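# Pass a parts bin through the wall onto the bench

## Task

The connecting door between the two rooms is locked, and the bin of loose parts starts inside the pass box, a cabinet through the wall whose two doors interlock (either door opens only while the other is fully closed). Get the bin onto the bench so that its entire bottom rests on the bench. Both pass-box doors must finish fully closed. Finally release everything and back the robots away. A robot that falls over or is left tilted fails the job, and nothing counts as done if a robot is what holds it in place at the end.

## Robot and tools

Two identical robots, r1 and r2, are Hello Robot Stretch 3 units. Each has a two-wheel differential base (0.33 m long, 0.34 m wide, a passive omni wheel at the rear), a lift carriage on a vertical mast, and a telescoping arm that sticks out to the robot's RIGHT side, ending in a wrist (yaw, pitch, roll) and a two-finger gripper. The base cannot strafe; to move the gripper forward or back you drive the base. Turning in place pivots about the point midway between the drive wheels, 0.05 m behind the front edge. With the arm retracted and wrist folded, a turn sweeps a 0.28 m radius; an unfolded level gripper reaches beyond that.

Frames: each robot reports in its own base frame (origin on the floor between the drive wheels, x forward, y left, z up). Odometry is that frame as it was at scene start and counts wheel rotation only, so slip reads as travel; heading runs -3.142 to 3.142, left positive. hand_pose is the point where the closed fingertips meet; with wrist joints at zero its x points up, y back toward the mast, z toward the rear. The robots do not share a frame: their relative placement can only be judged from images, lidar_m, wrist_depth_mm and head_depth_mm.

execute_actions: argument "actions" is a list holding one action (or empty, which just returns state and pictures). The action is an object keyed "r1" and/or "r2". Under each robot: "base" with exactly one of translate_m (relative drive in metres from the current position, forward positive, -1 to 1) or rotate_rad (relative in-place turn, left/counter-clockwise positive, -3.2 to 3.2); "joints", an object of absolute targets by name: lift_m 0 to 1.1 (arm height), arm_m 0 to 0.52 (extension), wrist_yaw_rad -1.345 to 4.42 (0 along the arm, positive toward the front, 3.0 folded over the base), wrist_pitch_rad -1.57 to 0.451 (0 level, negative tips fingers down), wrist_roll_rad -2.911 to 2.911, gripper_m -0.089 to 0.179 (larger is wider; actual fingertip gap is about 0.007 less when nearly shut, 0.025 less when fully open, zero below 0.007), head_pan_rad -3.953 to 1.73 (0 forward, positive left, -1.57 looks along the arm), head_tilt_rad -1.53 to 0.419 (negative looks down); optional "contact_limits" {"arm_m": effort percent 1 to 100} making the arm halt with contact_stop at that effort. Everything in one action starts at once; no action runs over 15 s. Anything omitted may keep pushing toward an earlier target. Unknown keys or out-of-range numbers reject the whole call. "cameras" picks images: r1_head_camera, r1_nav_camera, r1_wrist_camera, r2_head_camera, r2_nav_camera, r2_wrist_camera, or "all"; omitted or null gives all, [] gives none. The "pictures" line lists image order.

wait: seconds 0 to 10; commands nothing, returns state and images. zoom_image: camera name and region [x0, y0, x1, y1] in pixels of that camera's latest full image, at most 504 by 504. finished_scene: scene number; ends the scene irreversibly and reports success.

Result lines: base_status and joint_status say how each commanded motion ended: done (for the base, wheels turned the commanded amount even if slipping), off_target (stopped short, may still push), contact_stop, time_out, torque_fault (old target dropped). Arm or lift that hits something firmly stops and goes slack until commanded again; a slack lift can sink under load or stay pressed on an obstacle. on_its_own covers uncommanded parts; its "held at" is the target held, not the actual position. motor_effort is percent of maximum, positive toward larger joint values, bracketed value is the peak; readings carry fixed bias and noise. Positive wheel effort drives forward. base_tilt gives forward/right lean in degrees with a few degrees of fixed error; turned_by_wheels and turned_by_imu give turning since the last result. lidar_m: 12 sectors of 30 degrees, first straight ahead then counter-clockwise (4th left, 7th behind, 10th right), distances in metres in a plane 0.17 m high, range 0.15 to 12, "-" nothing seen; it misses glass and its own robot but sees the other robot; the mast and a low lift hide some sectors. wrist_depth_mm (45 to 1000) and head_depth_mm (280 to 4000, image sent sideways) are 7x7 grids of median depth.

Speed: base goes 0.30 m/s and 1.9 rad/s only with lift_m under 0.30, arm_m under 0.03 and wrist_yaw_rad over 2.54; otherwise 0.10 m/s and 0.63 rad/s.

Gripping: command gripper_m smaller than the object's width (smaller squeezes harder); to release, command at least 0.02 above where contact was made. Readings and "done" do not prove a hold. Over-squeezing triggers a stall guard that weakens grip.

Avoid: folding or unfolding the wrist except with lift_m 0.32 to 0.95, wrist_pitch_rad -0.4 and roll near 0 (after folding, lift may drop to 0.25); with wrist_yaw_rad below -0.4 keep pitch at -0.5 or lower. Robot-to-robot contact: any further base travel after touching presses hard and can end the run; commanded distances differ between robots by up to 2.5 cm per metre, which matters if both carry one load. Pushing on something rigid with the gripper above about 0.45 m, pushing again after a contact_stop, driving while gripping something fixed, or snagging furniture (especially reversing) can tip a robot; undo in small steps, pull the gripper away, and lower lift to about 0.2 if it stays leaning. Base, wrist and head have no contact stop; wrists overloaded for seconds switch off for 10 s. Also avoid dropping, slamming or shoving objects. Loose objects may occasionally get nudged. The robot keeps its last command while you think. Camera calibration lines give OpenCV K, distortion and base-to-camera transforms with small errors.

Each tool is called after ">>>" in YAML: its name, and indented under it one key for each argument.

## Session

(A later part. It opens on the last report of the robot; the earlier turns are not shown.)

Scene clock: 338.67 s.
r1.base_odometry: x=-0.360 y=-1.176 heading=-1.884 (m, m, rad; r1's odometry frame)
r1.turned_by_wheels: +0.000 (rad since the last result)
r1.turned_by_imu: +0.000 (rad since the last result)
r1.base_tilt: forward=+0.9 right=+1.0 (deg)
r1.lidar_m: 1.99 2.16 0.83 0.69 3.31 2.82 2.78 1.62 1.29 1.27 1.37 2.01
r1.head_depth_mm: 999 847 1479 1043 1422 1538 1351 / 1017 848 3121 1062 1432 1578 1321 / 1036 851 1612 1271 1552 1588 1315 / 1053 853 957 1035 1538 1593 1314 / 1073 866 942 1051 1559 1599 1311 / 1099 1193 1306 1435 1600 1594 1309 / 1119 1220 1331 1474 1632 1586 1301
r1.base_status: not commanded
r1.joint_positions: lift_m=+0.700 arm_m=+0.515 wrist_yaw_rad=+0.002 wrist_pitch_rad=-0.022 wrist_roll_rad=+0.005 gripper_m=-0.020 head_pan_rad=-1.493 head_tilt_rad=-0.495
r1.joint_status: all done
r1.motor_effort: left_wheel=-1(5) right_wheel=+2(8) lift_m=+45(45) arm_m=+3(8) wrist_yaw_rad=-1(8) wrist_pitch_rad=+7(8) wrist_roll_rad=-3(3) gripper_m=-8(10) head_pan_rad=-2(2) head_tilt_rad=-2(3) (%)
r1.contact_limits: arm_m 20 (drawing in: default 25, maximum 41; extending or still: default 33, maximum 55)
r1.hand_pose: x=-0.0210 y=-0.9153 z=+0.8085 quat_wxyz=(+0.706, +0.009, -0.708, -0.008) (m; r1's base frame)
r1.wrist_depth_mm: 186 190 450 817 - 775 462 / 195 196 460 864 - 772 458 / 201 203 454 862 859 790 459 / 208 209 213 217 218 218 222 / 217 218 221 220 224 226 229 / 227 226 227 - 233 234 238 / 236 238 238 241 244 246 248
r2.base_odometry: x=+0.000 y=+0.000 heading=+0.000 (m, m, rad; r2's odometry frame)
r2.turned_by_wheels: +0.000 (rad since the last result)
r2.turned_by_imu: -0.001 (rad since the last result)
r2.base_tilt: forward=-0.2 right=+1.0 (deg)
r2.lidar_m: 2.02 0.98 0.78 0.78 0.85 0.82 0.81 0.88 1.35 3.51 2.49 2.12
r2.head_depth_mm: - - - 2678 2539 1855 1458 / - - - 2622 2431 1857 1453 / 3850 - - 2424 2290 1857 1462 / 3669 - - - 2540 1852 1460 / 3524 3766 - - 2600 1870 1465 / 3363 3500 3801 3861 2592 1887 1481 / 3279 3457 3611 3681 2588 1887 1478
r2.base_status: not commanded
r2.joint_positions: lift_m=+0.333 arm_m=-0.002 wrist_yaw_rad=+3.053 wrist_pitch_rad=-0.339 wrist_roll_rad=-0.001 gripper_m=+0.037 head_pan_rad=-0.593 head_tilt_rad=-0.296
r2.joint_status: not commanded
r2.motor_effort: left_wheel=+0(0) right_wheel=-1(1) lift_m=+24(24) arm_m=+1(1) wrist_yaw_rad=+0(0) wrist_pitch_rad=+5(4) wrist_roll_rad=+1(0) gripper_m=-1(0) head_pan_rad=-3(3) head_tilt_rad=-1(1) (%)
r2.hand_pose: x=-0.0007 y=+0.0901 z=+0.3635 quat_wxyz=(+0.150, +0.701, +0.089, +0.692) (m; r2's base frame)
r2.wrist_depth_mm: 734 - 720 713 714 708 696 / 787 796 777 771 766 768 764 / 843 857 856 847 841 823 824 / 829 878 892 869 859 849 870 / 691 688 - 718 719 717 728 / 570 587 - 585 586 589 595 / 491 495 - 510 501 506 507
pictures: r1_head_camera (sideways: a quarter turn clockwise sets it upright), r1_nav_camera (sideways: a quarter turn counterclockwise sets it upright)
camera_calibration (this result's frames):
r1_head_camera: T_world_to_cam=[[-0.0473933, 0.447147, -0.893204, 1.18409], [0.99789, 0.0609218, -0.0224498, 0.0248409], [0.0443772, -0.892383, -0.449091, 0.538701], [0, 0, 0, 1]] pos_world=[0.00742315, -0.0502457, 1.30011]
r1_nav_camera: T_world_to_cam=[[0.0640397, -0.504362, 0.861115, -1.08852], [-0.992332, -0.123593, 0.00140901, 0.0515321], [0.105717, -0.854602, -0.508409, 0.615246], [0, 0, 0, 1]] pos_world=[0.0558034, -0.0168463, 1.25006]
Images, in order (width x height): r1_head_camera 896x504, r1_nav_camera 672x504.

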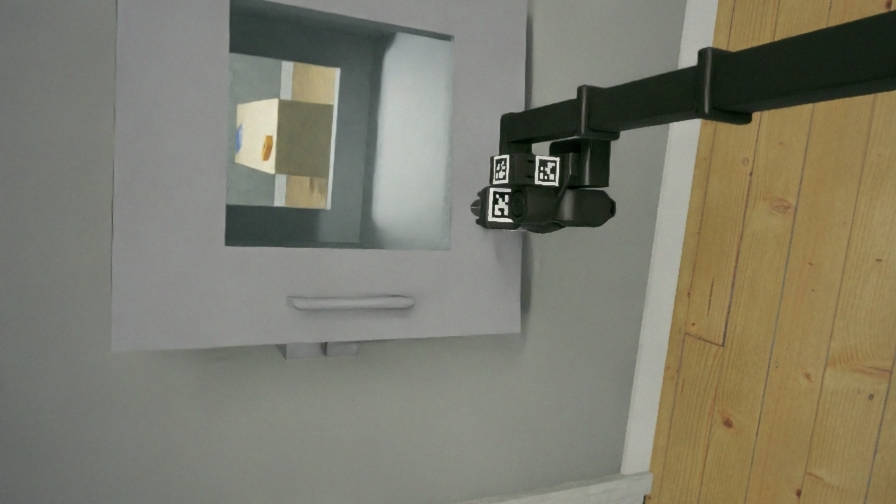

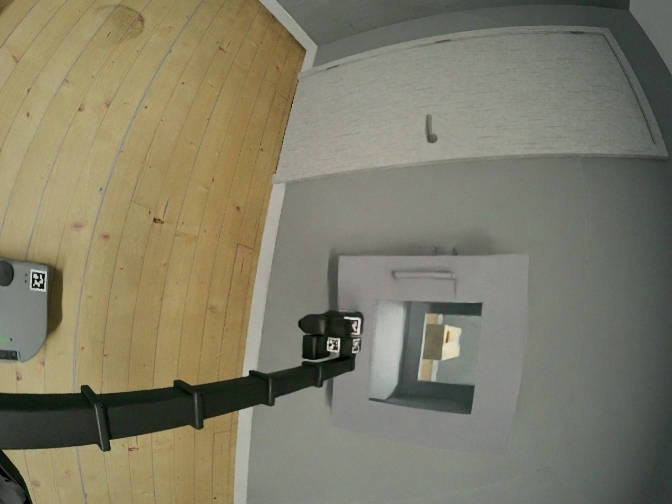

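>>> execute_actions:
  actions:
    - {"r1":{"base":{"rotate_rad":-0.6},"joints":{"arm_m":0.1}}}
  cameras: []

>>> execute_actions:
  actions:
    - {"r1":{"base":{"translate_m":0.2}}}
  cameras: []

>>> execute_actions:
  actions:
    - {"r1":{"base":{"rotate_rad":0.6}}}
  cameras: []

>>> execute_actions:
  actions:
    - {"r1":{"base":{"translate_m":-0.1}}}
  cameras: []

>>> execute_actions:
  actions:
    - {"r1":{"joints":{"arm_m":0.515},"contact_limits":{"arm_m":20}}}
  cameras: ["r1_head_camera","r1_nav_camera"]

Scene clock: 349.20 s.
r1.base_odometry: x=-0.360 y=-1.176 heading=-2.484 (m, m, rad; r1's odometry frame)
r1.turned_by_wheels: -0.600 (rad since the last result)
r1.turned_by_imu: -0.607 (rad since the last result)
r1.base_tilt: forward=+0.8 right=+0.9 (deg)
r1.lidar_m: 1.87 1.99 2.09 0.84 0.69 3.22 2.85 2.78 1.72 1.30 1.27 1.34
r1.head_depth_mm: 1316 1446 1602 1796 1965 1607 1318 / 1254 1369 1510 1684 1852 1603 1356 / 1195 1301 1427 1585 1764 1623 - / 1146 1244 1359 1498 1664 1592 1311 / 1095 1185 1286 1396 1562 1591 1314 / 1046 905 978 1074 1481 1563 1304 / 1009 854 1512 1062 1399 1508 1308
r1.base_status: done
r1.joint_positions: lift_m=+0.700 arm_m=+0.100 wrist_yaw_rad=+0.000 wrist_pitch_rad=-0.022 wrist_roll_rad=+0.005 gripper_m=-0.020 head_pan_rad=-1.493 head_tilt_rad=-0.495
r1.joint_status: all done
r1.motor_effort: left_wheel=+3(9) right_wheel=-2(6) lift_m=+45(45) arm_m=-4(5) wrist_yaw_rad=-1(1) wrist_pitch_rad=+6(6) wrist_roll_rad=-2(2) gripper_m=-9(9) head_pan_rad=-2(3) head_tilt_rad=-1(2) (%)
r1.hand_pose: x=-0.0215 y=-0.5009 z=+0.8086 quat_wxyz=(+0.706, +0.008, -0.708, -0.008) (m; r1's base frame)
r1.wrist_depth_mm: - 639 911 - - - - / - - 962 - - - - / - 658 981 - - - - / 557 641 - - - - - / 812 923 - - - - - / 846 944 - - - - - / 872 984 - - - - -
r2.base_odometry: x=+0.000 y=+0.000 heading=+0.000 (m, m, rad; r2's odometry frame)
r2.turned_by_wheels: +0.000 (rad since the last result)
r2.turned_by_imu: -0.003 (rad since the last result)
r2.base_tilt: forward=-0.1 right=+1.0 (deg)
r2.lidar_m: 2.00 0.98 0.79 0.78 0.85 0.82 0.81 0.88 1.34 3.51 2.50 2.11
r2.head_depth_mm: - - - 2676 2516 1846 1461 / - - - 2593 2410 1856 1458 / 3878 - - 2431 2301 1871 1463 / 3684 - - - 2581 1855 1458 / 3569 3736 - - 2581 1868 1460 / 3376 3590 3775 3913 2576 1875 1468 / 3218 3393 3593 3671 2612 1879 1476
r2.base_status: not commanded
r2.joint_positions: lift_m=+0.333 arm_m=-0.002 wrist_yaw_rad=+3.053 wrist_pitch_rad=-0.339 wrist_roll_rad=-0.001 gripper_m=+0.037 head_pan_rad=-0.593 head_tilt_rad=-0.296
r2.joint_status: not commanded
r2.motor_effort: left_wheel=+0(0) right_wheel=-1(1) lift_m=+24(24) arm_m=+0(1) wrist_yaw_rad=+0(0) wrist_pitch_rad=+4(5) wrist_roll_rad=+0(1) gripper_m=+0(1) head_pan_rad=-2(2) head_tilt_rad=-1(1) (%)
r2.hand_pose: x=-0.0007 y=+0.0901 z=+0.3635 quat_wxyz=(+0.150, +0.701, +0.089, +0.692) (m; r2's base frame)
r2.wrist_depth_mm: 742 - 727 722 713 704 701 / 792 803 776 775 766 765 751 / 840 870 837 840 830 830 816 / 827 889 876 874 865 864 852 / 689 690 - 713 710 724 727 / 580 583 - 585 589 591 601 / 488 492 - 515 500 507 506
pictures: none
No camera images: the call's "cameras" was empty. Leave "cameras" out to get every camera's image.

Scene clock: 352.73 s.
r1.base_odometry: x=-0.519 y=-1.299 heading=-2.484 (m, m, rad; r1's odometry frame)
r1.turned_by_wheels: +0.000 (rad since the last result)
r1.turned_by_imu: +0.000 (rad since the last result)
r1.base_tilt: forward=+0.9 right=+0.9 (deg)
r1.lidar_m: 1.73 1.81 1.91 0.83 1.47 0.83 3.04 2.96 1.60 1.21 1.18 1.24
r1.head_depth_mm: 1217 1342 1479 1665 1847 1604 1326 / 1162 1271 1396 1555 1751 1611 1351 / 1104 1208 1325 1472 1636 1621 - / 1054 899 981 1078 1538 1598 1314 / 1008 840 1315 1044 1454 1544 1311 / 969 791 1522 1187 1370 1488 1308 / 931 745 3004 1186 959 1424 1305
r1.base_status: done
r1.joint_positions: lift_m=+0.700 arm_m=+0.100 wrist_yaw_rad=+0.000 wrist_pitch_rad=-0.022 wrist_roll_rad=+0.005 gripper_m=-0.020 head_pan_rad=-1.493 head_tilt_rad=-0.495
r1.joint_status: not commanded
r1.motor_effort: left_wheel=+3(8) right_wheel=-1(4) lift_m=+45(45) arm_m=-4(4) wrist_yaw_rad=+0(1) wrist_pitch_rad=+6(6) wrist_roll_rad=-2(2) gripper_m=-9(8) head_pan_rad=-4(2) head_tilt_rad=-2(2) (%)
r1.hand_pose: x=-0.0215 y=-0.5009 z=+0.8086 quat_wxyz=(+0.706, +0.008, -0.708, -0.008) (m; r1's base frame)
r1.wrist_depth_mm: 941 - - 928 - - - / 966 - - 982 - - - / 853 - 656 - - - - / 461 529 616 - - - - / 481 811 929 - - - - / 756 825 954 - - - - / 780 878 - - - - -
r2.base_odometry: x=+0.000 y=+0.000 heading=+0.000 (m, m, rad; r2's odometry frame)
r2.turned_by_wheels: +0.000 (rad since the last result)
r2.turned_by_imu: -0.001 (rad since the last result)
r2.base_tilt: forward=-0.2 right=+1.2 (deg)
r2.lidar_m: 2.01 0.98 0.79 0.78 0.85 0.82 0.81 0.88 1.35 3.51 2.49 2.12
r2.head_depth_mm: - - - 2668 2539 1853 1448 / - - - 2600 2407 1855 1454 / 3842 - - 2441 2323 1852 1458 / 3698 - - - 2567 1858 1456 / 3518 3714 - - 2593 1857 1467 / 3375 3566 3702 3896 2581 1873 1470 / 3287 3449 3539 3753 2615 1871 1474
r2.base_status: not commanded
r2.joint_positions: lift_m=+0.333 arm_m=-0.002 wrist_yaw_rad=+3.053 wrist_pitch_rad=-0.339 wrist_roll_rad=-0.001 gripper_m=+0.037 head_pan_rad=-0.593 head_tilt_rad=-0.296
r2.joint_status: not commanded
r2.motor_effort: left_wheel=+0(1) right_wheel=-1(0) lift_m=+24(24) arm_m=+1(1) wrist_yaw_rad=+0(0) wrist_pitch_rad=+4(4) wrist_roll_rad=+1(0) gripper_m=+0(1) head_pan_rad=-3(2) head_tilt_rad=-2(1) (%)
r2.hand_pose: x=-0.0007 y=+0.0901 z=+0.3635 quat_wxyz=(+0.150, +0.701, +0.089, +0.692) (m; r2's base frame)
r2.wrist_depth_mm: 729 - 727 719 712 715 708 / 786 798 780 785 750 759 760 / 852 871 849 847 845 824 815 / 830 874 882 879 875 866 847 / 696 698 - 702 716 727 728 / 571 580 - 579 583 591 594 / 490 493 - 515 501 500 507
pictures: none
No camera images: the call's "cameras" was empty. Leave "cameras" out to get every camera's image.

Scene clock: 354.63 s.
r1.base_odometry: x=-0.519 y=-1.299 heading=-1.884 (m, m, rad; r1's odometry frame)
r1.turned_by_wheels: +0.600 (rad since the last result)
r1.turned_by_imu: +0.606 (rad since the last result)
r1.base_tilt: forward=+0.8 right=+0.9 (deg)
r1.lidar_m: 1.81 1.96 0.83 0.83 0.84 2.98 2.96 1.50 1.19 1.18 1.28 1.84
r1.head_depth_mm: 926 740 - 1213 1323 1457 1323 / 943 740 1494 1153 1349 1482 1347 / 957 741 798 890 1377 1501 - / 982 1055 1113 1260 1416 1525 1310 / 1003 1082 1185 1306 1448 1551 1309 / 1020 1108 1212 1334 1484 1577 1310 / 1033 1118 1221 1343 1491 1586 1302
r1.base_status: done
r1.joint_positions: lift_m=+0.700 arm_m=+0.100 wrist_yaw_rad=+0.000 wrist_pitch_rad=-0.022 wrist_roll_rad=+0.005 gripper_m=-0.020 head_pan_rad=-1.493 head_tilt_rad=-0.495
r1.joint_status: not commanded
r1.motor_effort: left_wheel=-1(6) right_wheel=+3(6) lift_m=+45(45) arm_m=-4(4) wrist_yaw_rad=+0(1) wrist_pitch_rad=+7(6) wrist_roll_rad=-3(2) gripper_m=-9(8) head_pan_rad=-2(2) head_tilt_rad=-1(3) (%)
r1.hand_pose: x=-0.0215 y=-0.5009 z=+0.8086 quat_wxyz=(+0.706, +0.008, -0.708, -0.008) (m; r1's base frame)
r1.wrist_depth_mm: 875 818 832 475 - - 636 / 913 879 861 493 - - 529 / 940 922 911 511 518 530 522 / - 964 912 528 536 533 547 / - 1000 957 902 879 852 848 / - - - - 917 915 862 / - - - - 956 962 909
r2.base_odometry: x=+0.000 y=+0.000 heading=+0.000 (m, m, rad; r2's odometry frame)
r2.turned_by_wheels: +0.000 (rad since the last result)
r2.turned_by_imu: +0.000 (rad since the last result)
r2.base_tilt: forward=-0.1 right=+1.0 (deg)
r2.lidar_m: 2.01 0.98 0.79 0.78 0.85 0.82 0.81 0.88 1.35 3.50 2.49 2.12
r2.head_depth_mm: - - - 2670 2534 1850 1459 / - - - 2608 2421 1853 1451 / 3883 - - 2418 2335 1860 1462 / 3736 - - - 2572 1876 1461 / 3541 3764 - - 2586 1878 1468 / 3373 3567 3749 3817 2580 1872 1465 / 3220 3401 3564 3679 2594 1892 1475
r2.base_status: not commanded
r2.joint_positions: lift_m=+0.333 arm_m=-0.002 wrist_yaw_rad=+3.053 wrist_pitch_rad=-0.339 wrist_roll_rad=-0.001 gripper_m=+0.037 head_pan_rad=-0.593 head_tilt_rad=-0.296
r2.joint_status: not commanded
r2.motor_effort: left_wheel=+0(0) right_wheel=+0(1) lift_m=+24(24) arm_m=+1(0) wrist_yaw_rad=+0(0) wrist_pitch_rad=+4(4) wrist_roll_rad=+1(0) gripper_m=+0(1) head_pan_rad=-2(2) head_tilt_rad=-2(1) (%)
r2.hand_pose: x=-0.0007 y=+0.0901 z=+0.3635 quat_wxyz=(+0.150, +0.701, +0.089, +0.692) (m; r2's base frame)
r2.wrist_depth_mm: 739 - 728 729 717 707 702 / 791 789 789 774 763 763 760 / 855 856 847 836 835 832 813 / 826 884 872 871 867 872 861 / 687 695 - 705 713 715 719 / 578 580 - 576 585 594 599 / 494 493 - 511 504 507 503
pictures: none
No camera images: the call's "cameras" was empty. Leave "cameras" out to get every camera's image.

Scene clock: 356.97 s.
r1.base_odometry: x=-0.488 y=-1.204 heading=-1.884 (m, m, rad; r1's odometry frame)
r1.turned_by_wheels: +0.000 (rad since the last result)
r1.turned_by_imu: +0.000 (rad since the last result)
r1.base_tilt: forward=+0.8 right=+0.9 (deg)
r1.lidar_m: 1.91 2.07 0.88 0.81 3.44 2.90 2.86 1.48 1.18 1.17 1.26 1.87
r1.head_depth_mm: 920 745 1474 1217 1302 1452 1321 / 933 744 3065 1214 1335 1464 1350 / 945 747 1497 1144 1365 1483 - / 963 746 804 896 1401 1513 1313 / 986 1056 1124 1276 1432 1541 1309 / 1006 1092 1191 1320 1470 1573 1306 / 1025 1112 1215 1351 1497 1583 1302
r1.base_status: done
r1.joint_positions: lift_m=+0.700 arm_m=+0.100 wrist_yaw_rad=+0.000 wrist_pitch_rad=-0.022 wrist_roll_rad=+0.005 gripper_m=-0.020 head_pan_rad=-1.493 head_tilt_rad=-0.495
r1.joint_status: not commanded
r1.motor_effort: left_wheel=-1(8) right_wheel=+2(5) lift_m=+45(45) arm_m=-4(4) wrist_yaw_rad=-1(1) wrist_pitch_rad=+6(6) wrist_roll_rad=-2(3) gripper_m=-9(9) head_pan_rad=-2(2) head_tilt_rad=-1(1) (%)
r1.hand_pose: x=-0.0215 y=-0.5009 z=+0.8086 quat_wxyz=(+0.706, +0.008, -0.708, -0.008) (m; r1's base frame)
r1.wrist_depth_mm: 855 843 477 - - 808 488 / 880 879 496 - - 834 506 / 914 906 879 514 - 522 525 / 954 962 923 533 532 537 547 / 995 - 962 715 848 841 814 / - - - - 893 890 826 / - - - 986 952 885 869
r2.base_odometry: x=+0.000 y=+0.000 heading=+0.000 (m, m, rad; r2's odometry frame)
r2.turned_by_wheels: +0.000 (rad since the last result)
r2.turned_by_imu: -0.001 (rad since the last result)
r2.base_tilt: forward=+0.0 right=+1.1 (deg)
r2.lidar_m: 2.00 0.98 0.78 0.78 0.85 0.82 0.81 0.88 1.35 3.50 2.50 2.12
r2.head_depth_mm: - - - 2662 2552 1848 1448 / - - - 2578 2422 1849 1462 / 3884 - - 2422 2320 1864 1459 / 3692 - - - 2557 1879 1461 / 3587 3695 - - 2562 1875 1464 / 3361 3525 3695 3897 2598 1875 1465 / 3258 3409 3579 3679 2620 1875 1463
r2.base_status: not commanded
r2.joint_positions: lift_m=+0.333 arm_m=-0.002 wrist_yaw_rad=+3.053 wrist_pitch_rad=-0.339 wrist_roll_rad=-0.001 gripper_m=+0.037 head_pan_rad=-0.593 head_tilt_rad=-0.296
r2.joint_status: not commanded
r2.motor_effort: left_wheel=+0(0) right_wheel=-1(1) lift_m=+24(24) arm_m=+1(1) wrist_yaw_rad=+0(0) wrist_pitch_rad=+4(4) wrist_roll_rad=+1(0) gripper_m=+0(0) head_pan_rad=-2(2) head_tilt_rad=-2(2) (%)
r2.hand_pose: x=-0.0007 y=+0.0901 z=+0.3635 quat_wxyz=(+0.150, +0.701, +0.089, +0.692) (m; r2's base frame)
r2.wrist_depth_mm: 746 - 730 723 711 708 703 / 795 790 783 783 774 766 749 / 848 864 846 840 826 824 809 / 835 871 885 859 863 865 862 / 679 710 - 713 709 720 714 / 573 581 - 580 593 591 586 / 490 494 - 510 500 505 508
pictures: none
No camera images: the call's "cameras" was empty. Leave "cameras" out to get every camera's image.

Scene clock: 361.37 s.
r1.base_odometry: x=-0.488 y=-1.204 heading=-1.884 (m, m, rad; r1's odometry frame)
r1.turned_by_wheels: +0.000 (rad since the last result)
r1.turned_by_imu: +0.000 (rad since the last result)
r1.base_tilt: forward=+0.8 right=+0.9 (deg)
r1.lidar_m: 1.91 2.06 0.89 0.81 3.42 2.89 2.86 1.49 1.18 1.17 1.26 1.87
r1.head_depth_mm: 917 786 1475 1211 1306 1431 1354 / 932 798 3056 1208 1307 1473 1315 / 945 814 1495 1204 1421 1494 1312 / 964 826 892 990 1411 1514 1311 / 986 1067 1121 1277 1429 1542 1303 / 1009 1092 1197 1315 1475 1574 1304 / 1026 1111 1219 1349 1495 1587 1305
r1.base_status: not commanded
r1.joint_positions: lift_m=+0.700 arm_m=+0.515 wrist_yaw_rad=-0.001 wrist_pitch_rad=-0.020 wrist_roll_rad=+0.004 gripper_m=-0.020 head_pan_rad=-1.493 head_tilt_rad=-0.496
r1.joint_status: all done
r1.motor_effort: left_wheel=-1(5) right_wheel=+3(6) lift_m=+43(45) arm_m=+5(10) wrist_yaw_rad=+0(1) wrist_pitch_rad=+6(7) wrist_roll_rad=-2(2) gripper_m=-8(9) head_pan_rad=-2(2) head_tilt_rad=-1(1) (%)
r1.contact_limits: arm_m 20 (drawing in: default 25, maximum 41; extending or still: default 33, maximum 55)
r1.hand_pose: x=-0.0217 y=-0.9152 z=+0.8090 quat_wxyz=(+0.706, +0.007, -0.708, -0.008) (m; r1's base frame)
r1.wrist_depth_mm: 199 166 161 716 - - 571 / 446 174 167 728 - - 568 / 466 182 175 756 758 718 577 / 484 188 181 177 192 186 178 / 515 197 189 179 174 167 161 / 525 204 197 - 179 174 168 / 554 216 206 197 190 181 174
r2.base_odometry: x=+0.000 y=+0.000 heading=+0.000 (m, m, rad; r2's odometry frame)
r2.turned_by_wheels: +0.000 (rad since the last result)
r2.turned_by_imu: -0.001 (rad since the last result)
r2.base_tilt: forward=-0.1 right=+1.1 (deg)
r2.lidar_m: 2.01 0.98 0.78 0.78 0.85 0.82 0.81 0.88 1.35 3.51 2.49 2.13
r2.head_depth_mm: - - - 2669 2568 1843 1450 / - - - 2580 2431 1858 1455 / 3899 - - 2399 2322 1850 1461 / 3703 - - - 2563 1869 1460 / 3524 3753 - - 2585 1865 1471 / 3379 3539 3726 3919 2597 1881 1479 / 3262 3416 3617 3700 2616 1877 1475
r2.base_status: not commanded
r2.joint_positions: lift_m=+0.333 arm_m=-0.002 wrist_yaw_rad=+3.053 wrist_pitch_rad=-0.339 wrist_roll_rad=-0.001 gripper_m=+0.037 head_pan_rad=-0.593 head_tilt_rad=-0.296
r2.joint_status: not commanded
r2.motor_effort: left_wheel=+0(0) right_wheel=-1(1) lift_m=+24(24) arm_m=+1(1) wrist_yaw_rad=+0(0) wrist_pitch_rad=+4(4) wrist_roll_rad=+0(0) gripper_m=+0(0) head_pan_rad=-3(2) head_tilt_rad=-1(1) (%)
r2.hand_pose: x=-0.0007 y=+0.0901 z=+0.3635 quat_wxyz=(+0.150, +0.701, +0.089, +0.692) (m; r2's base frame)
r2.wrist_depth_mm: 733 - 730 719 716 707 709 / 797 797 781 781 773 772 761 / 855 874 846 848 827 820 824 / 826 874 894 889 868 866 873 / 698 698 - 711 713 719 720 / 574 575 - 586 588 593 595 / 489 492 - 512 503 500 509
pictures: r1_head_camera (sideways: a quarter turn clockwise sets it upright), r1_nav_camera (sideways: a quarter turn counterclockwise sets it upright)
camera_calibration (this result's frames):
r1_head_camera: T_world_to_cam=[[-0.0473705, 0.44857, -0.892491, 1.18316], [0.997905, 0.0606623, -0.0224763, 0.0248752], [0.0440584, -0.891686, -0.450504, 0.540542], [0, 0, 0, 1]] pos_world=[0.00740808, -0.0502432, 1.30003]
r1_nav_camera: T_world_to_cam=[[0.0639961, -0.505739, 0.86031, -1.08747], [-0.992368, -0.123302, 0.00133594, 0.0516275], [0.105402, -0.85383, -0.50977, 0.617019], [0, 0, 0, 1]] pos_world=[0.0557921, -0.0167792, 1.25003]
Images, in order (width x height): r1_head_camera 896x504, r1_nav_camera 672x504.

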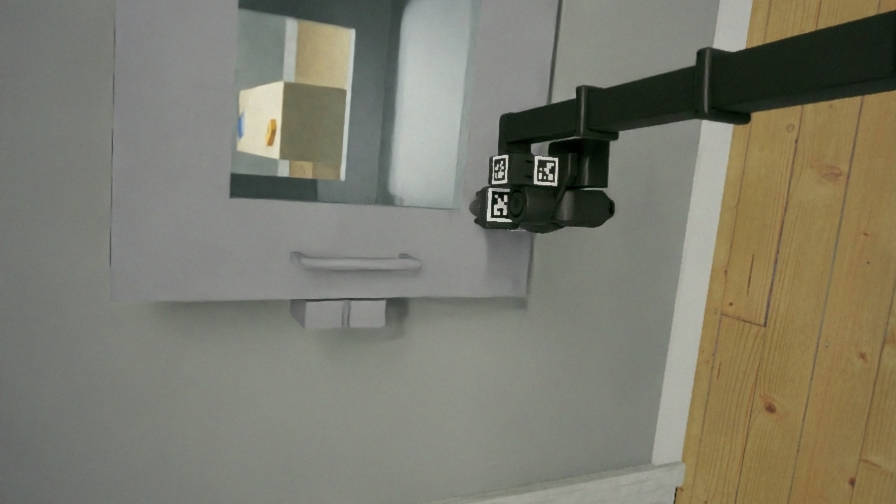

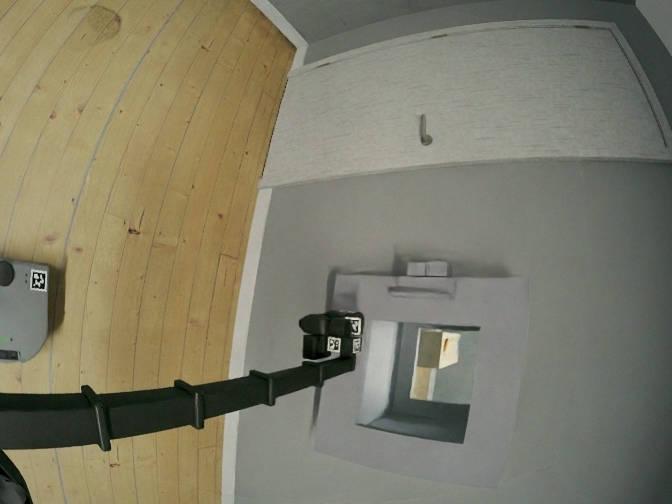

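>>> execute_actions:
  actions:
    - {"r1":{"base":{"rotate_rad":-0.6},"joints":{"arm_m":0.2}}}
  cameras: []

>>> execute_actions:
  actions:
    - {"r1":{"base":{"translate_m":0.12}}}
  cameras: []

>>> execute_actions:
  actions:
    - {"r1":{"base":{"rotate_rad":0.6}}}
  cameras: []

>>> execute_actions:
  actions:
    - {"r1":{"base":{"translate_m":-0.1}}}
  cameras: []

>>> execute_actions:
  actions:
    - {"r1":{"joints":{"arm_m":0.515},"contact_limits":{"arm_m":20}}}
  cameras: ["r1_head_camera"]

Scene clock: 372.93 s.
r1.base_odometry: x=-0.488 y=-1.204 heading=-2.484 (m, m, rad; r1's odometry frame)
r1.turned_by_wheels: -0.600 (rad since the last result)
r1.turned_by_imu: -0.607 (rad since the last result)
r1.base_tilt: forward=+0.9 right=+0.9 (deg)
r1.lidar_m: 1.71 1.91 2.01 0.89 0.81 3.32 2.94 2.86 1.58 1.20 1.17 1.23
r1.head_depth_mm: 1207 1321 1462 1642 1845 1603 1356 / 1148 1254 1378 1534 1735 1656 - / 1100 1199 1311 1450 1617 1699 - / 1050 1132 1237 1361 1519 1591 1311 / 997 856 931 1022 1436 1540 1310 / 959 819 1416 1188 1357 1482 1305 / 925 785 - 1183 1292 1420 1305
r1.base_status: done
r1.joint_positions: lift_m=+0.700 arm_m=+0.200 wrist_yaw_rad=+0.000 wrist_pitch_rad=-0.020 wrist_roll_rad=+0.004 gripper_m=-0.020 head_pan_rad=-1.493 head_tilt_rad=-0.496
r1.joint_status: all done
r1.motor_effort: left_wheel=+3(10) right_wheel=-1(10) lift_m=+43(43) arm_m=-4(6) wrist_yaw_rad=+1(6) wrist_pitch_rad=+6(6) wrist_roll_rad=-2(2) gripper_m=-8(9) head_pan_rad=-3(1) head_tilt_rad=-1(2) (%)
r1.hand_pose: x=-0.0215 y=-0.6010 z=+0.8090 quat_wxyz=(+0.706, +0.007, -0.708, -0.008) (m; r1's base frame)
r1.wrist_depth_mm: - - 501 831 978 - - / - - 517 850 992 - - / - 991 527 877 - - - / 445 483 546 905 - - - / 457 524 826 955 - - - / 668 755 857 - - - - / 688 785 910 - - - -
r2.base_odometry: x=+0.000 y=+0.000 heading=+0.000 (m, m, rad; r2's odometry frame)
r2.turned_by_wheels: +0.000 (rad since the last result)
r2.turned_by_imu: -0.003 (rad since the last result)
r2.base_tilt: forward=-0.1 right=+1.0 (deg)
r2.lidar_m: 2.01 0.98 0.79 0.78 0.85 0.82 0.81 0.88 1.35 3.51 2.49 2.13
r2.head_depth_mm: - - - 2671 2531 1848 1452 / - - - 2618 2414 1835 1459 / 3832 - - 2422 2316 1873 1456 / 3721 - - - 2567 1861 1462 / 3508 3714 - - 2617 1887 1471 / 3453 3486 3721 3815 2598 1876 1478 / 3250 3402 3558 3696 2616 1876 1479
r2.base_status: not commanded
r2.joint_positions: lift_m=+0.333 arm_m=-0.002 wrist_yaw_rad=+3.053 wrist_pitch_rad=-0.339 wrist_roll_rad=-0.001 gripper_m=+0.037 head_pan_rad=-0.593 head_tilt_rad=-0.296
r2.joint_status: not commanded
r2.motor_effort: left_wheel=+0(0) right_wheel=+0(1) lift_m=+24(24) arm_m=+0(1) wrist_yaw_rad=+0(0) wrist_pitch_rad=+4(4) wrist_roll_rad=+1(0) gripper_m=+0(0) head_pan_rad=-3(2) head_tilt_rad=-1(2) (%)
r2.hand_pose: x=-0.0007 y=+0.0901 z=+0.3635 quat_wxyz=(+0.150, +0.701, +0.089, +0.692) (m; r2's base frame)
r2.wrist_depth_mm: 735 - 725 723 711 716 696 / 800 793 783 782 766 768 770 / 854 862 838 829 836 831 811 / 843 869 873 870 861 866 875 / 693 701 - 709 714 718 715 / 577 581 - 583 585 596 595 / 490 490 - 512 498 503 508
pictures: none
No camera images: the call's "cameras" was empty. Leave "cameras" out to get every camera's image.

Scene clock: 375.53 s.
r1.base_odometry: x=-0.583 y=-1.277 heading=-2.484 (m, m, rad; r1's odometry frame)
r1.turned_by_wheels: +0.000 (rad since the last result)
r1.turned_by_imu: +0.000 (rad since the last result)
r1.base_tilt: forward=+0.8 right=+0.9 (deg)
r1.lidar_m: 1.63 1.80 1.90 0.89 1.43 0.89 3.04 2.96 1.51 1.14 1.11 1.17
r1.head_depth_mm: 1145 1257 1395 1567 1781 1604 1348 / 1094 1195 1318 1466 1655 1647 - / 1037 1118 1238 1369 1537 1659 - / 984 841 920 1011 1450 1542 1308 / 952 804 1337 1195 1362 1497 1310 / 913 768 1498 1184 1287 1428 1309 / 877 738 2936 1179 1220 1353 1306
r1.base_status: done
r1.joint_positions: lift_m=+0.700 arm_m=+0.200 wrist_yaw_rad=+0.000 wrist_pitch_rad=-0.020 wrist_roll_rad=+0.004 gripper_m=-0.020 head_pan_rad=-1.493 head_tilt_rad=-0.496
r1.joint_status: not commanded
r1.motor_effort: left_wheel=+3(8) right_wheel=-2(2) lift_m=+43(43) arm_m=-4(4) wrist_yaw_rad=+0(1) wrist_pitch_rad=+6(6) wrist_roll_rad=-2(2) gripper_m=-8(9) head_pan_rad=-3(3) head_tilt_rad=-1(2) (%)
r1.hand_pose: x=-0.0215 y=-0.6010 z=+0.8090 quat_wxyz=(+0.706, +0.007, -0.708, -0.008) (m; r1's base frame)
r1.wrist_depth_mm: - - 896 512 897 - - / 861 - 959 525 921 - - / 855 996 875 547 967 - - / 396 436 492 565 - - - / 404 451 737 873 - - - / 620 701 792 - - - - / 653 716 842 955 - - -
r2.base_odometry: x=+0.000 y=+0.000 heading=+0.000 (m, m, rad; r2's odometry frame)
r2.turned_by_wheels: +0.000 (rad since the last result)
r2.turned_by_imu: -0.001 (rad since the last result)
r2.base_tilt: forward=-0.1 right=+1.0 (deg)
r2.lidar_m: 2.01 0.98 0.79 0.78 0.85 0.82 0.81 0.88 1.34 3.50 2.49 2.12
r2.head_depth_mm: - - - 2678 2553 1830 1453 / - - - 2559 2425 1856 1460 / 3904 - - 2421 2303 1862 1456 / 3700 - - - 2595 1863 1461 / 3544 3773 - - 2591 1867 1467 / 3392 3571 3679 3856 2618 1873 1472 / 3215 3423 3584 3749 2613 1879 1471
r2.base_status: not commanded
r2.joint_positions: lift_m=+0.333 arm_m=-0.002 wrist_yaw_rad=+3.053 wrist_pitch_rad=-0.339 wrist_roll_rad=-0.001 gripper_m=+0.037 head_pan_rad=-0.593 head_tilt_rad=-0.296
r2.joint_status: not commanded
r2.motor_effort: left_wheel=+0(0) right_wheel=-1(1) lift_m=+24(24) arm_m=+0(0) wrist_yaw_rad=+0(0) wrist_pitch_rad=+4(4) wrist_roll_rad=+1(1) gripper_m=+0(0) head_pan_rad=-3(2) head_tilt_rad=-2(1) (%)
r2.hand_pose: x=-0.0007 y=+0.0901 z=+0.3635 quat_wxyz=(+0.150, +0.701, +0.089, +0.692) (m; r2's base frame)
r2.wrist_depth_mm: 735 - 727 731 716 710 694 / 803 798 792 780 764 761 749 / 849 867 838 840 840 828 819 / 834 865 883 886 870 867 852 / 692 701 - 708 706 716 716 / 572 579 - 577 587 593 589 / 492 496 - 507 500 508 499
pictures: none
No camera images: the call's "cameras" was empty. Leave "cameras" out to get every camera's image.

Scene clock: 377.43 s.
r1.base_odometry: x=-0.583 y=-1.277 heading=-1.884 (m, m, rad; r1's odometry frame)
r1.turned_by_wheels: +0.600 (rad since the last result)
r1.turned_by_imu: +0.606 (rad since the last result)
r1.base_tilt: forward=+0.8 right=+0.9 (deg)
r1.lidar_m: 1.80 1.95 0.89 0.90 0.91 2.99 2.97 1.42 1.12 1.11 1.21 1.78
r1.head_depth_mm: 875 735 - 1210 1240 1373 1351 / 886 749 1438 1149 1270 1396 - / 901 763 824 911 1292 1410 - / 923 993 1062 1187 1326 1468 1311 / 944 1019 1118 1225 1364 1505 1310 / 956 1039 1137 1259 1397 1529 1304 / 974 1058 1156 1268 1415 1538 1304
r1.base_status: done
r1.joint_positions: lift_m=+0.700 arm_m=+0.200 wrist_yaw_rad=+0.000 wrist_pitch_rad=-0.020 wrist_roll_rad=+0.004 gripper_m=-0.020 head_pan_rad=-1.493 head_tilt_rad=-0.496
r1.joint_status: not commanded
r1.motor_effort: left_wheel=-2(6) right_wheel=+3(8) lift_m=+43(43) arm_m=-4(4) wrist_yaw_rad=-1(1) wrist_pitch_rad=+6(6) wrist_roll_rad=-2(2) gripper_m=-9(8) head_pan_rad=-3(3) head_tilt_rad=-1(2) (%)
r1.hand_pose: x=-0.0215 y=-0.6010 z=+0.8090 quat_wxyz=(+0.706, +0.007, -0.708, -0.008) (m; r1's base frame)
r1.wrist_depth_mm: 678 681 657 399 - 923 668 / 708 717 693 417 - 948 669 / 741 724 719 429 425 937 603 / 782 772 738 448 429 413 399 / 822 789 768 451 446 427 419 / 843 839 789 - 716 699 691 / 880 860 834 783 769 741 706
r2.base_odometry: x=+0.000 y=+0.000 heading=+0.000 (m, m, rad; r2's odometry frame)
r2.turned_by_wheels: +0.000 (rad since the last result)
r2.turned_by_imu: +0.000 (rad since the last result)
r2.base_tilt: forward=-0.1 right=+1.0 (deg)
r2.lidar_m: 2.01 0.98 0.78 0.78 0.85 0.82 0.81 0.88 1.35 3.49 2.49 2.12
r2.head_depth_mm: - - - 2676 2539 1837 1454 / - - - 2583 2424 1862 1462 / 3876 - - 2427 2329 1852 1462 / 3704 - - - 2574 1862 1464 / 3515 3683 - - 2554 1876 1467 / 3419 3568 3783 3837 2596 1875 1472 / 3231 3383 3538 3629 2598 1885 1471
r2.base_status: not commanded
r2.joint_positions: lift_m=+0.333 arm_m=-0.002 wrist_yaw_rad=+3.053 wrist_pitch_rad=-0.339 wrist_roll_rad=-0.001 gripper_m=+0.037 head_pan_rad=-0.593 head_tilt_rad=-0.296
r2.joint_status: not commanded
r2.motor_effort: left_wheel=+0(0) right_wheel=-1(0) lift_m=+24(24) arm_m=+0(1) wrist_yaw_rad=+0(0) wrist_pitch_rad=+5(4) wrist_roll_rad=+1(0) gripper_m=+0(0) head_pan_rad=-3(2) head_tilt_rad=-1(1) (%)
r2.hand_pose: x=-0.0007 y=+0.0901 z=+0.3635 quat_wxyz=(+0.150, +0.701, +0.089, +0.692) (m; r2's base frame)
r2.wrist_depth_mm: 734 - 721 727 720 717 694 / 790 795 788 778 758 758 750 / 847 866 841 835 841 836 825 / 827 868 882 871 864 861 854 / 700 690 - 708 712 711 722 / 576 575 - 582 589 588 595 / 492 491 - 515 503 506 507
pictures: none
No camera images: the call's "cameras" was empty. Leave "cameras" out to get every camera's image.

Scene clock: 379.77 s.
r1.base_odometry: x=-0.552 y=-1.182 heading=-1.884 (m, m, rad; r1's odometry frame)
r1.turned_by_wheels: +0.000 (rad since the last result)
r1.turned_by_imu: +0.000 (rad since the last result)
r1.base_tilt: forward=+0.8 right=+0.9 (deg)
r1.lidar_m: 1.90 2.06 0.94 0.88 3.51 2.91 2.87 1.40 1.12 1.10 1.19 1.76
r1.head_depth_mm: 864 725 - 1214 948 1358 1354 / 876 738 2991 1210 1260 1377 - / 889 751 1421 1143 1277 1401 - / 903 764 827 917 1313 1463 1313 / 930 998 1059 1203 1352 1483 1309 / 948 1029 1126 1240 1390 1506 1309 / 964 1050 1148 1274 1413 1531 1304
r1.base_status: done
r1.joint_positions: lift_m=+0.700 arm_m=+0.200 wrist_yaw_rad=+0.000 wrist_pitch_rad=-0.020 wrist_roll_rad=+0.004 gripper_m=-0.020 head_pan_rad=-1.493 head_tilt_rad=-0.496
r1.joint_status: not commanded
r1.motor_effort: left_wheel=-2(7) right_wheel=+3(4) lift_m=+43(44) arm_m=-4(4) wrist_yaw_rad=+0(1) wrist_pitch_rad=+6(6) wrist_roll_rad=-2(2) gripper_m=-9(8) head_pan_rad=-3(3) head_tilt_rad=-1(1) (%)
r1.hand_pose: x=-0.0215 y=-0.6010 z=+0.8090 quat_wxyz=(+0.706, +0.007, -0.708, -0.008) (m; r1's base frame)
r1.wrist_depth_mm: 693 670 403 928 - 906 527 / 712 681 416 963 - 879 515 / 737 720 437 432 989 729 382 / 759 736 455 436 414 403 388 / 802 783 748 439 435 419 403 / 836 809 802 - 710 697 659 / 852 865 824 783 756 719 697
r2.base_odometry: x=+0.000 y=+0.000 heading=+0.000 (m, m, rad; r2's odometry frame)
r2.turned_by_wheels: +0.000 (rad since the last result)
r2.turned_by_imu: -0.001 (rad since the last result)
r2.base_tilt: forward=-0.2 right=+1.1 (deg)
r2.lidar_m: 2.01 0.98 0.78 0.78 0.85 0.82 0.81 0.88 1.35 3.51 2.49 2.12
r2.head_depth_mm: - - - 2663 2556 1836 1446 / - - - 2600 2390 1844 1454 / 3843 - - 2416 2306 1854 1450 / 3679 - - - 2570 1850 1460 / 3532 3734 - - 2565 1874 1466 / 3369 3577 3692 3832 2570 1874 1471 / 3278 3450 3527 3621 2616 1889 1488
r2.base_status: not commanded
r2.joint_positions: lift_m=+0.333 arm_m=-0.002 wrist_yaw_rad=+3.053 wrist_pitch_rad=-0.339 wrist_roll_rad=-0.001 gripper_m=+0.037 head_pan_rad=-0.593 head_tilt_rad=-0.296
r2.joint_status: not commanded
r2.motor_effort: left_wheel=+0(0) right_wheel=+0(1) lift_m=+24(24) arm_m=+1(1) wrist_yaw_rad=+0(0) wrist_pitch_rad=+4(4) wrist_roll_rad=+1(0) gripper_m=+0(0) head_pan_rad=-2(2) head_tilt_rad=-1(1) (%)
r2.hand_pose: x=-0.0007 y=+0.0901 z=+0.3635 quat_wxyz=(+0.150, +0.701, +0.089, +0.692) (m; r2's base frame)
r2.wrist_depth_mm: 732 - 726 720 716 701 698 / 792 798 789 780 768 762 762 / 849 857 840 847 831 828 824 / 826 881 859 874 854 871 881 / 694 699 - 708 720 717 734 / 573 576 - 581 593 600 595 / 494 491 - 515 502 503 507
pictures: none
No camera images: the call's "cameras" was empty. Leave "cameras" out to get every camera's image.

Scene clock: 383.70 s.
r1.base_odometry: x=-0.552 y=-1.182 heading=-1.884 (m, m, rad; r1's odometry frame)
r1.turned_by_wheels: +0.000 (rad since the last result)
r1.turned_by_imu: -0.006 (rad since the last result)
r1.base_tilt: forward=+0.8 right=+0.9 (deg)
r1.lidar_m: 1.91 2.05 0.94 0.88 3.50 2.90 2.87 1.41 1.11 1.10 1.19 1.75
r1.head_depth_mm: 862 727 - 1209 950 1359 1356 / 878 739 3001 1201 937 1435 1284 / 892 752 1432 1200 - 1447 1316 / 903 765 825 916 1323 1461 1314 / 924 986 880 1197 1348 1485 1308 / 944 1023 1125 1237 1375 1508 1305 / 964 1045 1144 1267 1413 1526 1303
r1.base_status: not commanded
r1.joint_positions: lift_m=+0.700 arm_m=+0.448 wrist_yaw_rad=+0.008 wrist_pitch_rad=-0.023 wrist_roll_rad=+0.004 gripper_m=-0.020 head_pan_rad=-1.493 head_tilt_rad=-0.497
r1.joint_status: arm_m contact_stop (moved +0.248 of +0.315)
r1.on_its_own: arm_m is slack since a contact_stop, until your next command for it (your +0.515 is given up)
r1.motor_effort: left_wheel=+3(10) right_wheel=-2(5) lift_m=+42(44) arm_m=+0(20) wrist_yaw_rad=-7(9) wrist_pitch_rad=+7(14) wrist_roll_rad=-2(2) gripper_m=-9(9) head_pan_rad=-2(2) head_tilt_rad=-1(1) (%)
r1.contact_limits: arm_m 20 (drawing in: default 25, maximum 41; extending or still: default 33, maximum 55)
r1.hand_pose: x=-0.0195 y=-0.8486 z=+0.8084 quat_wxyz=(+0.706, +0.011, -0.708, -0.006) (m; r1's base frame)
r1.wrist_depth_mm: 176 164 161 709 - - 574 / 450 173 167 726 - - 562 / 460 180 174 742 762 716 568 / 488 188 181 176 190 184 176 / 516 196 188 178 173 166 160 / 537 206 197 - 179 172 166 / 555 214 205 196 188 180 172
r2.base_odometry: x=+0.000 y=+0.000 heading=+0.000 (m, m, rad; r2's odometry frame)
r2.turned_by_wheels: +0.000 (rad since the last result)
r2.turned_by_imu: -0.001 (rad since the last result)
r2.base_tilt: forward=-0.2 right=+1.0 (deg)
r2.lidar_m: 2.00 0.98 0.78 0.78 0.85 0.81 0.81 0.88 1.35 3.50 2.49 2.12
r2.head_depth_mm: - - - 2666 2548 1847 1457 / - - - 2600 2436 1847 1449 / 3870 - - 2442 2295 1852 1466 / 3690 - - - 2570 1869 1465 / 3567 3735 - - 2583 1868 1463 / 3423 3547 3732 3859 2575 1879 1474 / 3252 3372 3525 3687 2598 1878 1480
r2.base_status: not commanded
r2.joint_positions: lift_m=+0.333 arm_m=-0.002 wrist_yaw_rad=+3.053 wrist_pitch_rad=-0.339 wrist_roll_rad=-0.001 gripper_m=+0.037 head_pan_rad=-0.593 head_tilt_rad=-0.296
r2.joint_status: not commanded
r2.motor_effort: left_wheel=+0(0) right_wheel=-2(1) lift_m=+24(24) arm_m=+1(1) wrist_yaw_rad=+0(0) wrist_pitch_rad=+4(4) wrist_roll_rad=+1(1) gripper_m=+0(0) head_pan_rad=-2(2) head_tilt_rad=-1(2) (%)
r2.hand_pose: x=-0.0007 y=+0.0901 z=+0.3635 quat_wxyz=(+0.150, +0.701, +0.089, +0.692) (m; r2's base frame)
r2.wrist_depth_mm: 732 - 718 721 711 694 695 / 800 806 787 775 767 769 760 / 845 857 858 848 835 825 828 / 827 876 887 868 870 863 848 / 689 702 - 711 715 714 722 / 566 582 - 581 587 592 591 / 491 489 - 513 496 504 505
pictures: r1_head_camera (sideways: a quarter turn clockwise sets it upright)
camera_calibration (this result's frames):
r1_head_camera: T_world_to_cam=[[-0.0473258, 0.448684, -0.892436, 1.18308], [0.997912, 0.0605471, -0.0224783, 0.0248778], [0.0439487, -0.891637, -0.450613, 0.540684], [0, 0, 0, 1]] pos_world=[0.00740212, -0.0502432, 1.30003]
Images, in order (width x height): r1_head_camera 896x504.

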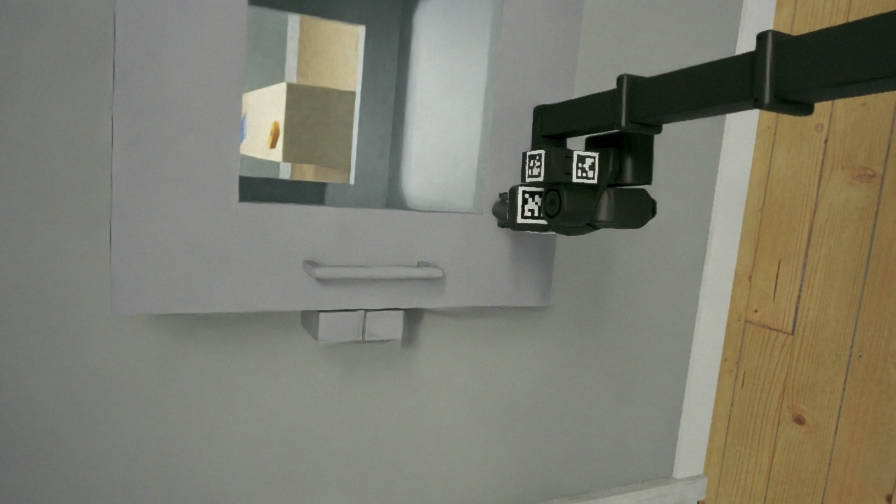

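Firm stop: the door is shut.

>>> execute_actions:
  actions:
    - {"r1":{"joints":{"arm_m":0.0}}}
  cameras: ["r1_head_camera","r2_nav_camera"]

>>> finished_scene:
  scene: 1

Scene clock: 392.20 s.
r1.base_odometry: x=-0.552 y=-1.182 heading=-1.884 (m, m, rad; r1's odometry frame)
r1.turned_by_wheels: +0.000 (rad since the last result)
r1.turned_by_imu: -0.001 (rad since the last result)
r1.base_tilt: forward=+0.8 right=+0.9 (deg)
r1.lidar_m: 1.90 2.06 0.94 0.88 3.50 2.91 2.87 1.41 1.12 1.10 1.19 1.75
r1.head_depth_mm: 862 727 - 1215 950 1374 1325 / 876 740 2997 1208 1259 1410 1318 / 891 750 1439 1203 1290 1439 1279 / 901 765 827 916 1314 1457 1303 / 926 983 879 1200 1345 1482 1304 / 946 1028 1122 1236 1379 1502 1299 / 963 1045 1145 1268 1414 1535 1301
r1.base_status: not commanded
r1.joint_positions: lift_m=+0.700 arm_m=+0.003 wrist_yaw_rad=+0.001 wrist_pitch_rad=-0.022 wrist_roll_rad=+0.004 gripper_m=-0.020 head_pan_rad=-1.493 head_tilt_rad=-0.497
r1.joint_status: all done
joint sent to its limit — the command would take r1.arm_m past its lower limit, so that joint was sent only as far as its limit.
r1.motor_effort: left_wheel=+0(3) right_wheel=+1(3) lift_m=+42(42) arm_m=-4(4) wrist_yaw_rad=-2(9) wrist_pitch_rad=+7(7) wrist_roll_rad=-3(2) gripper_m=-9(9) head_pan_rad=-3(3) head_tilt_rad=+0(0) (%)
r1.hand_pose: x=-0.0213 y=-0.4035 z=+0.8087 quat_wxyz=(+0.706, +0.008, -0.708, -0.008) (m; r1's base frame)
r1.wrist_depth_mm: 891 856 598 - - 808 537 / 906 893 876 - - 820 551 / 945 921 898 629 612 582 585 / - 977 947 645 620 603 802 / - - 997 950 922 871 832 / - - - - 931 894 859 / - - - - 988 946 896
r2.base_odometry: x=+0.000 y=+0.000 heading=+0.000 (m, m, rad; r2's odometry frame)
r2.turned_by_wheels: +0.000 (rad since the last result)
r2.turned_by_imu: -0.002 (rad since the last result)
r2.base_tilt: forward=-0.2 right=+1.0 (deg)
r2.lidar_m: 2.01 0.98 0.79 0.78 0.85 0.82 0.81 0.88 1.35 3.49 2.49 2.12
r2.head_depth_mm: - - - 2668 2560 1846 1451 / - - - 2578 2459 1850 1458 / 3863 - - 2415 2307 1854 1458 / 3650 - - - 2531 1864 1455 / 3605 3778 - - 2596 1866 1468 / 3417 3584 3702 3822 2568 1875 1480 / 3254 3360 3547 3627 2591 1885 1477
r2.base_status: not commanded
r2.joint_positions: lift_m=+0.333 arm_m=-0.002 wrist_yaw_rad=+3.053 wrist_pitch_rad=-0.339 wrist_roll_rad=-0.001 gripper_m=+0.037 head_pan_rad=-0.593 head_tilt_rad=-0.296
r2.joint_status: not commanded
r2.motor_effort: left_wheel=+0(0) right_wheel=+0(1) lift_m=+24(24) arm_m=+1(1) wrist_yaw_rad=+0(0) wrist_pitch_rad=+4(5) wrist_roll_rad=+1(0) gripper_m=+0(0) head_pan_rad=-3(2) head_tilt_rad=-1(1) (%)
r2.hand_pose: x=-0.0007 y=+0.0901 z=+0.3635 quat_wxyz=(+0.150, +0.701, +0.089, +0.692) (m; r2's base frame)
r2.wrist_depth_mm: 734 - 729 722 721 703 697 / 790 792 797 780 768 765 759 / 844 856 852 849 845 817 819 / 820 875 872 876 867 850 869 / 692 695 - 703 707 721 720 / 577 582 - 585 583 592 597 / 491 491 - 513 502 507 503
pictures: r1_head_camera (sideways: a quarter turn clockwise sets it upright), r2_nav_camera (sideways: a quarter turn counterclockwise sets it upright)
camera_calibration (this result's frames):
r1_head_camera: T_world_to_cam=[[-0.0473258, 0.448684, -0.892436, 1.18308], [0.997912, 0.0605471, -0.0224783, 0.0248778], [0.0439487, -0.891637, -0.450613, 0.540684], [0, 0, 0, 1]] pos_world=[0.00740212, -0.0502432, 1.30003]
r2_nav_camera: T_world_to_cam=[[0.194491, -0.199168, 0.960471, -1.20679], [-0.60186, -0.797417, -0.0434819, 0.10552], [0.774556, -0.569612, -0.274962, 0.313929], [0, 0, 0, 1]] pos_world=[0.055062, 0.0226084, 1.24999]
Images, in order (width x height): r1_head_camera 896x504, r2_nav_camera 672x504.

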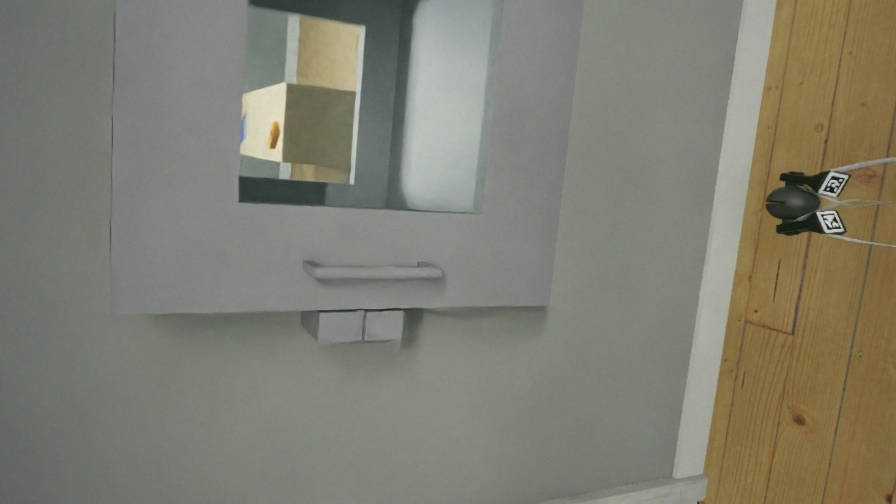

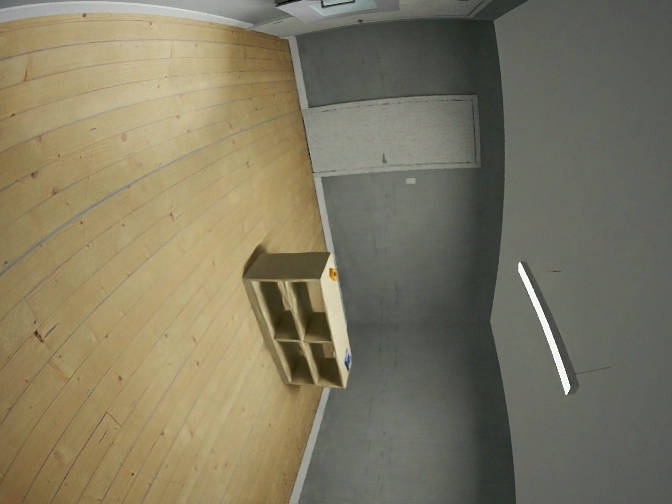

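The scene is finished: the task was done.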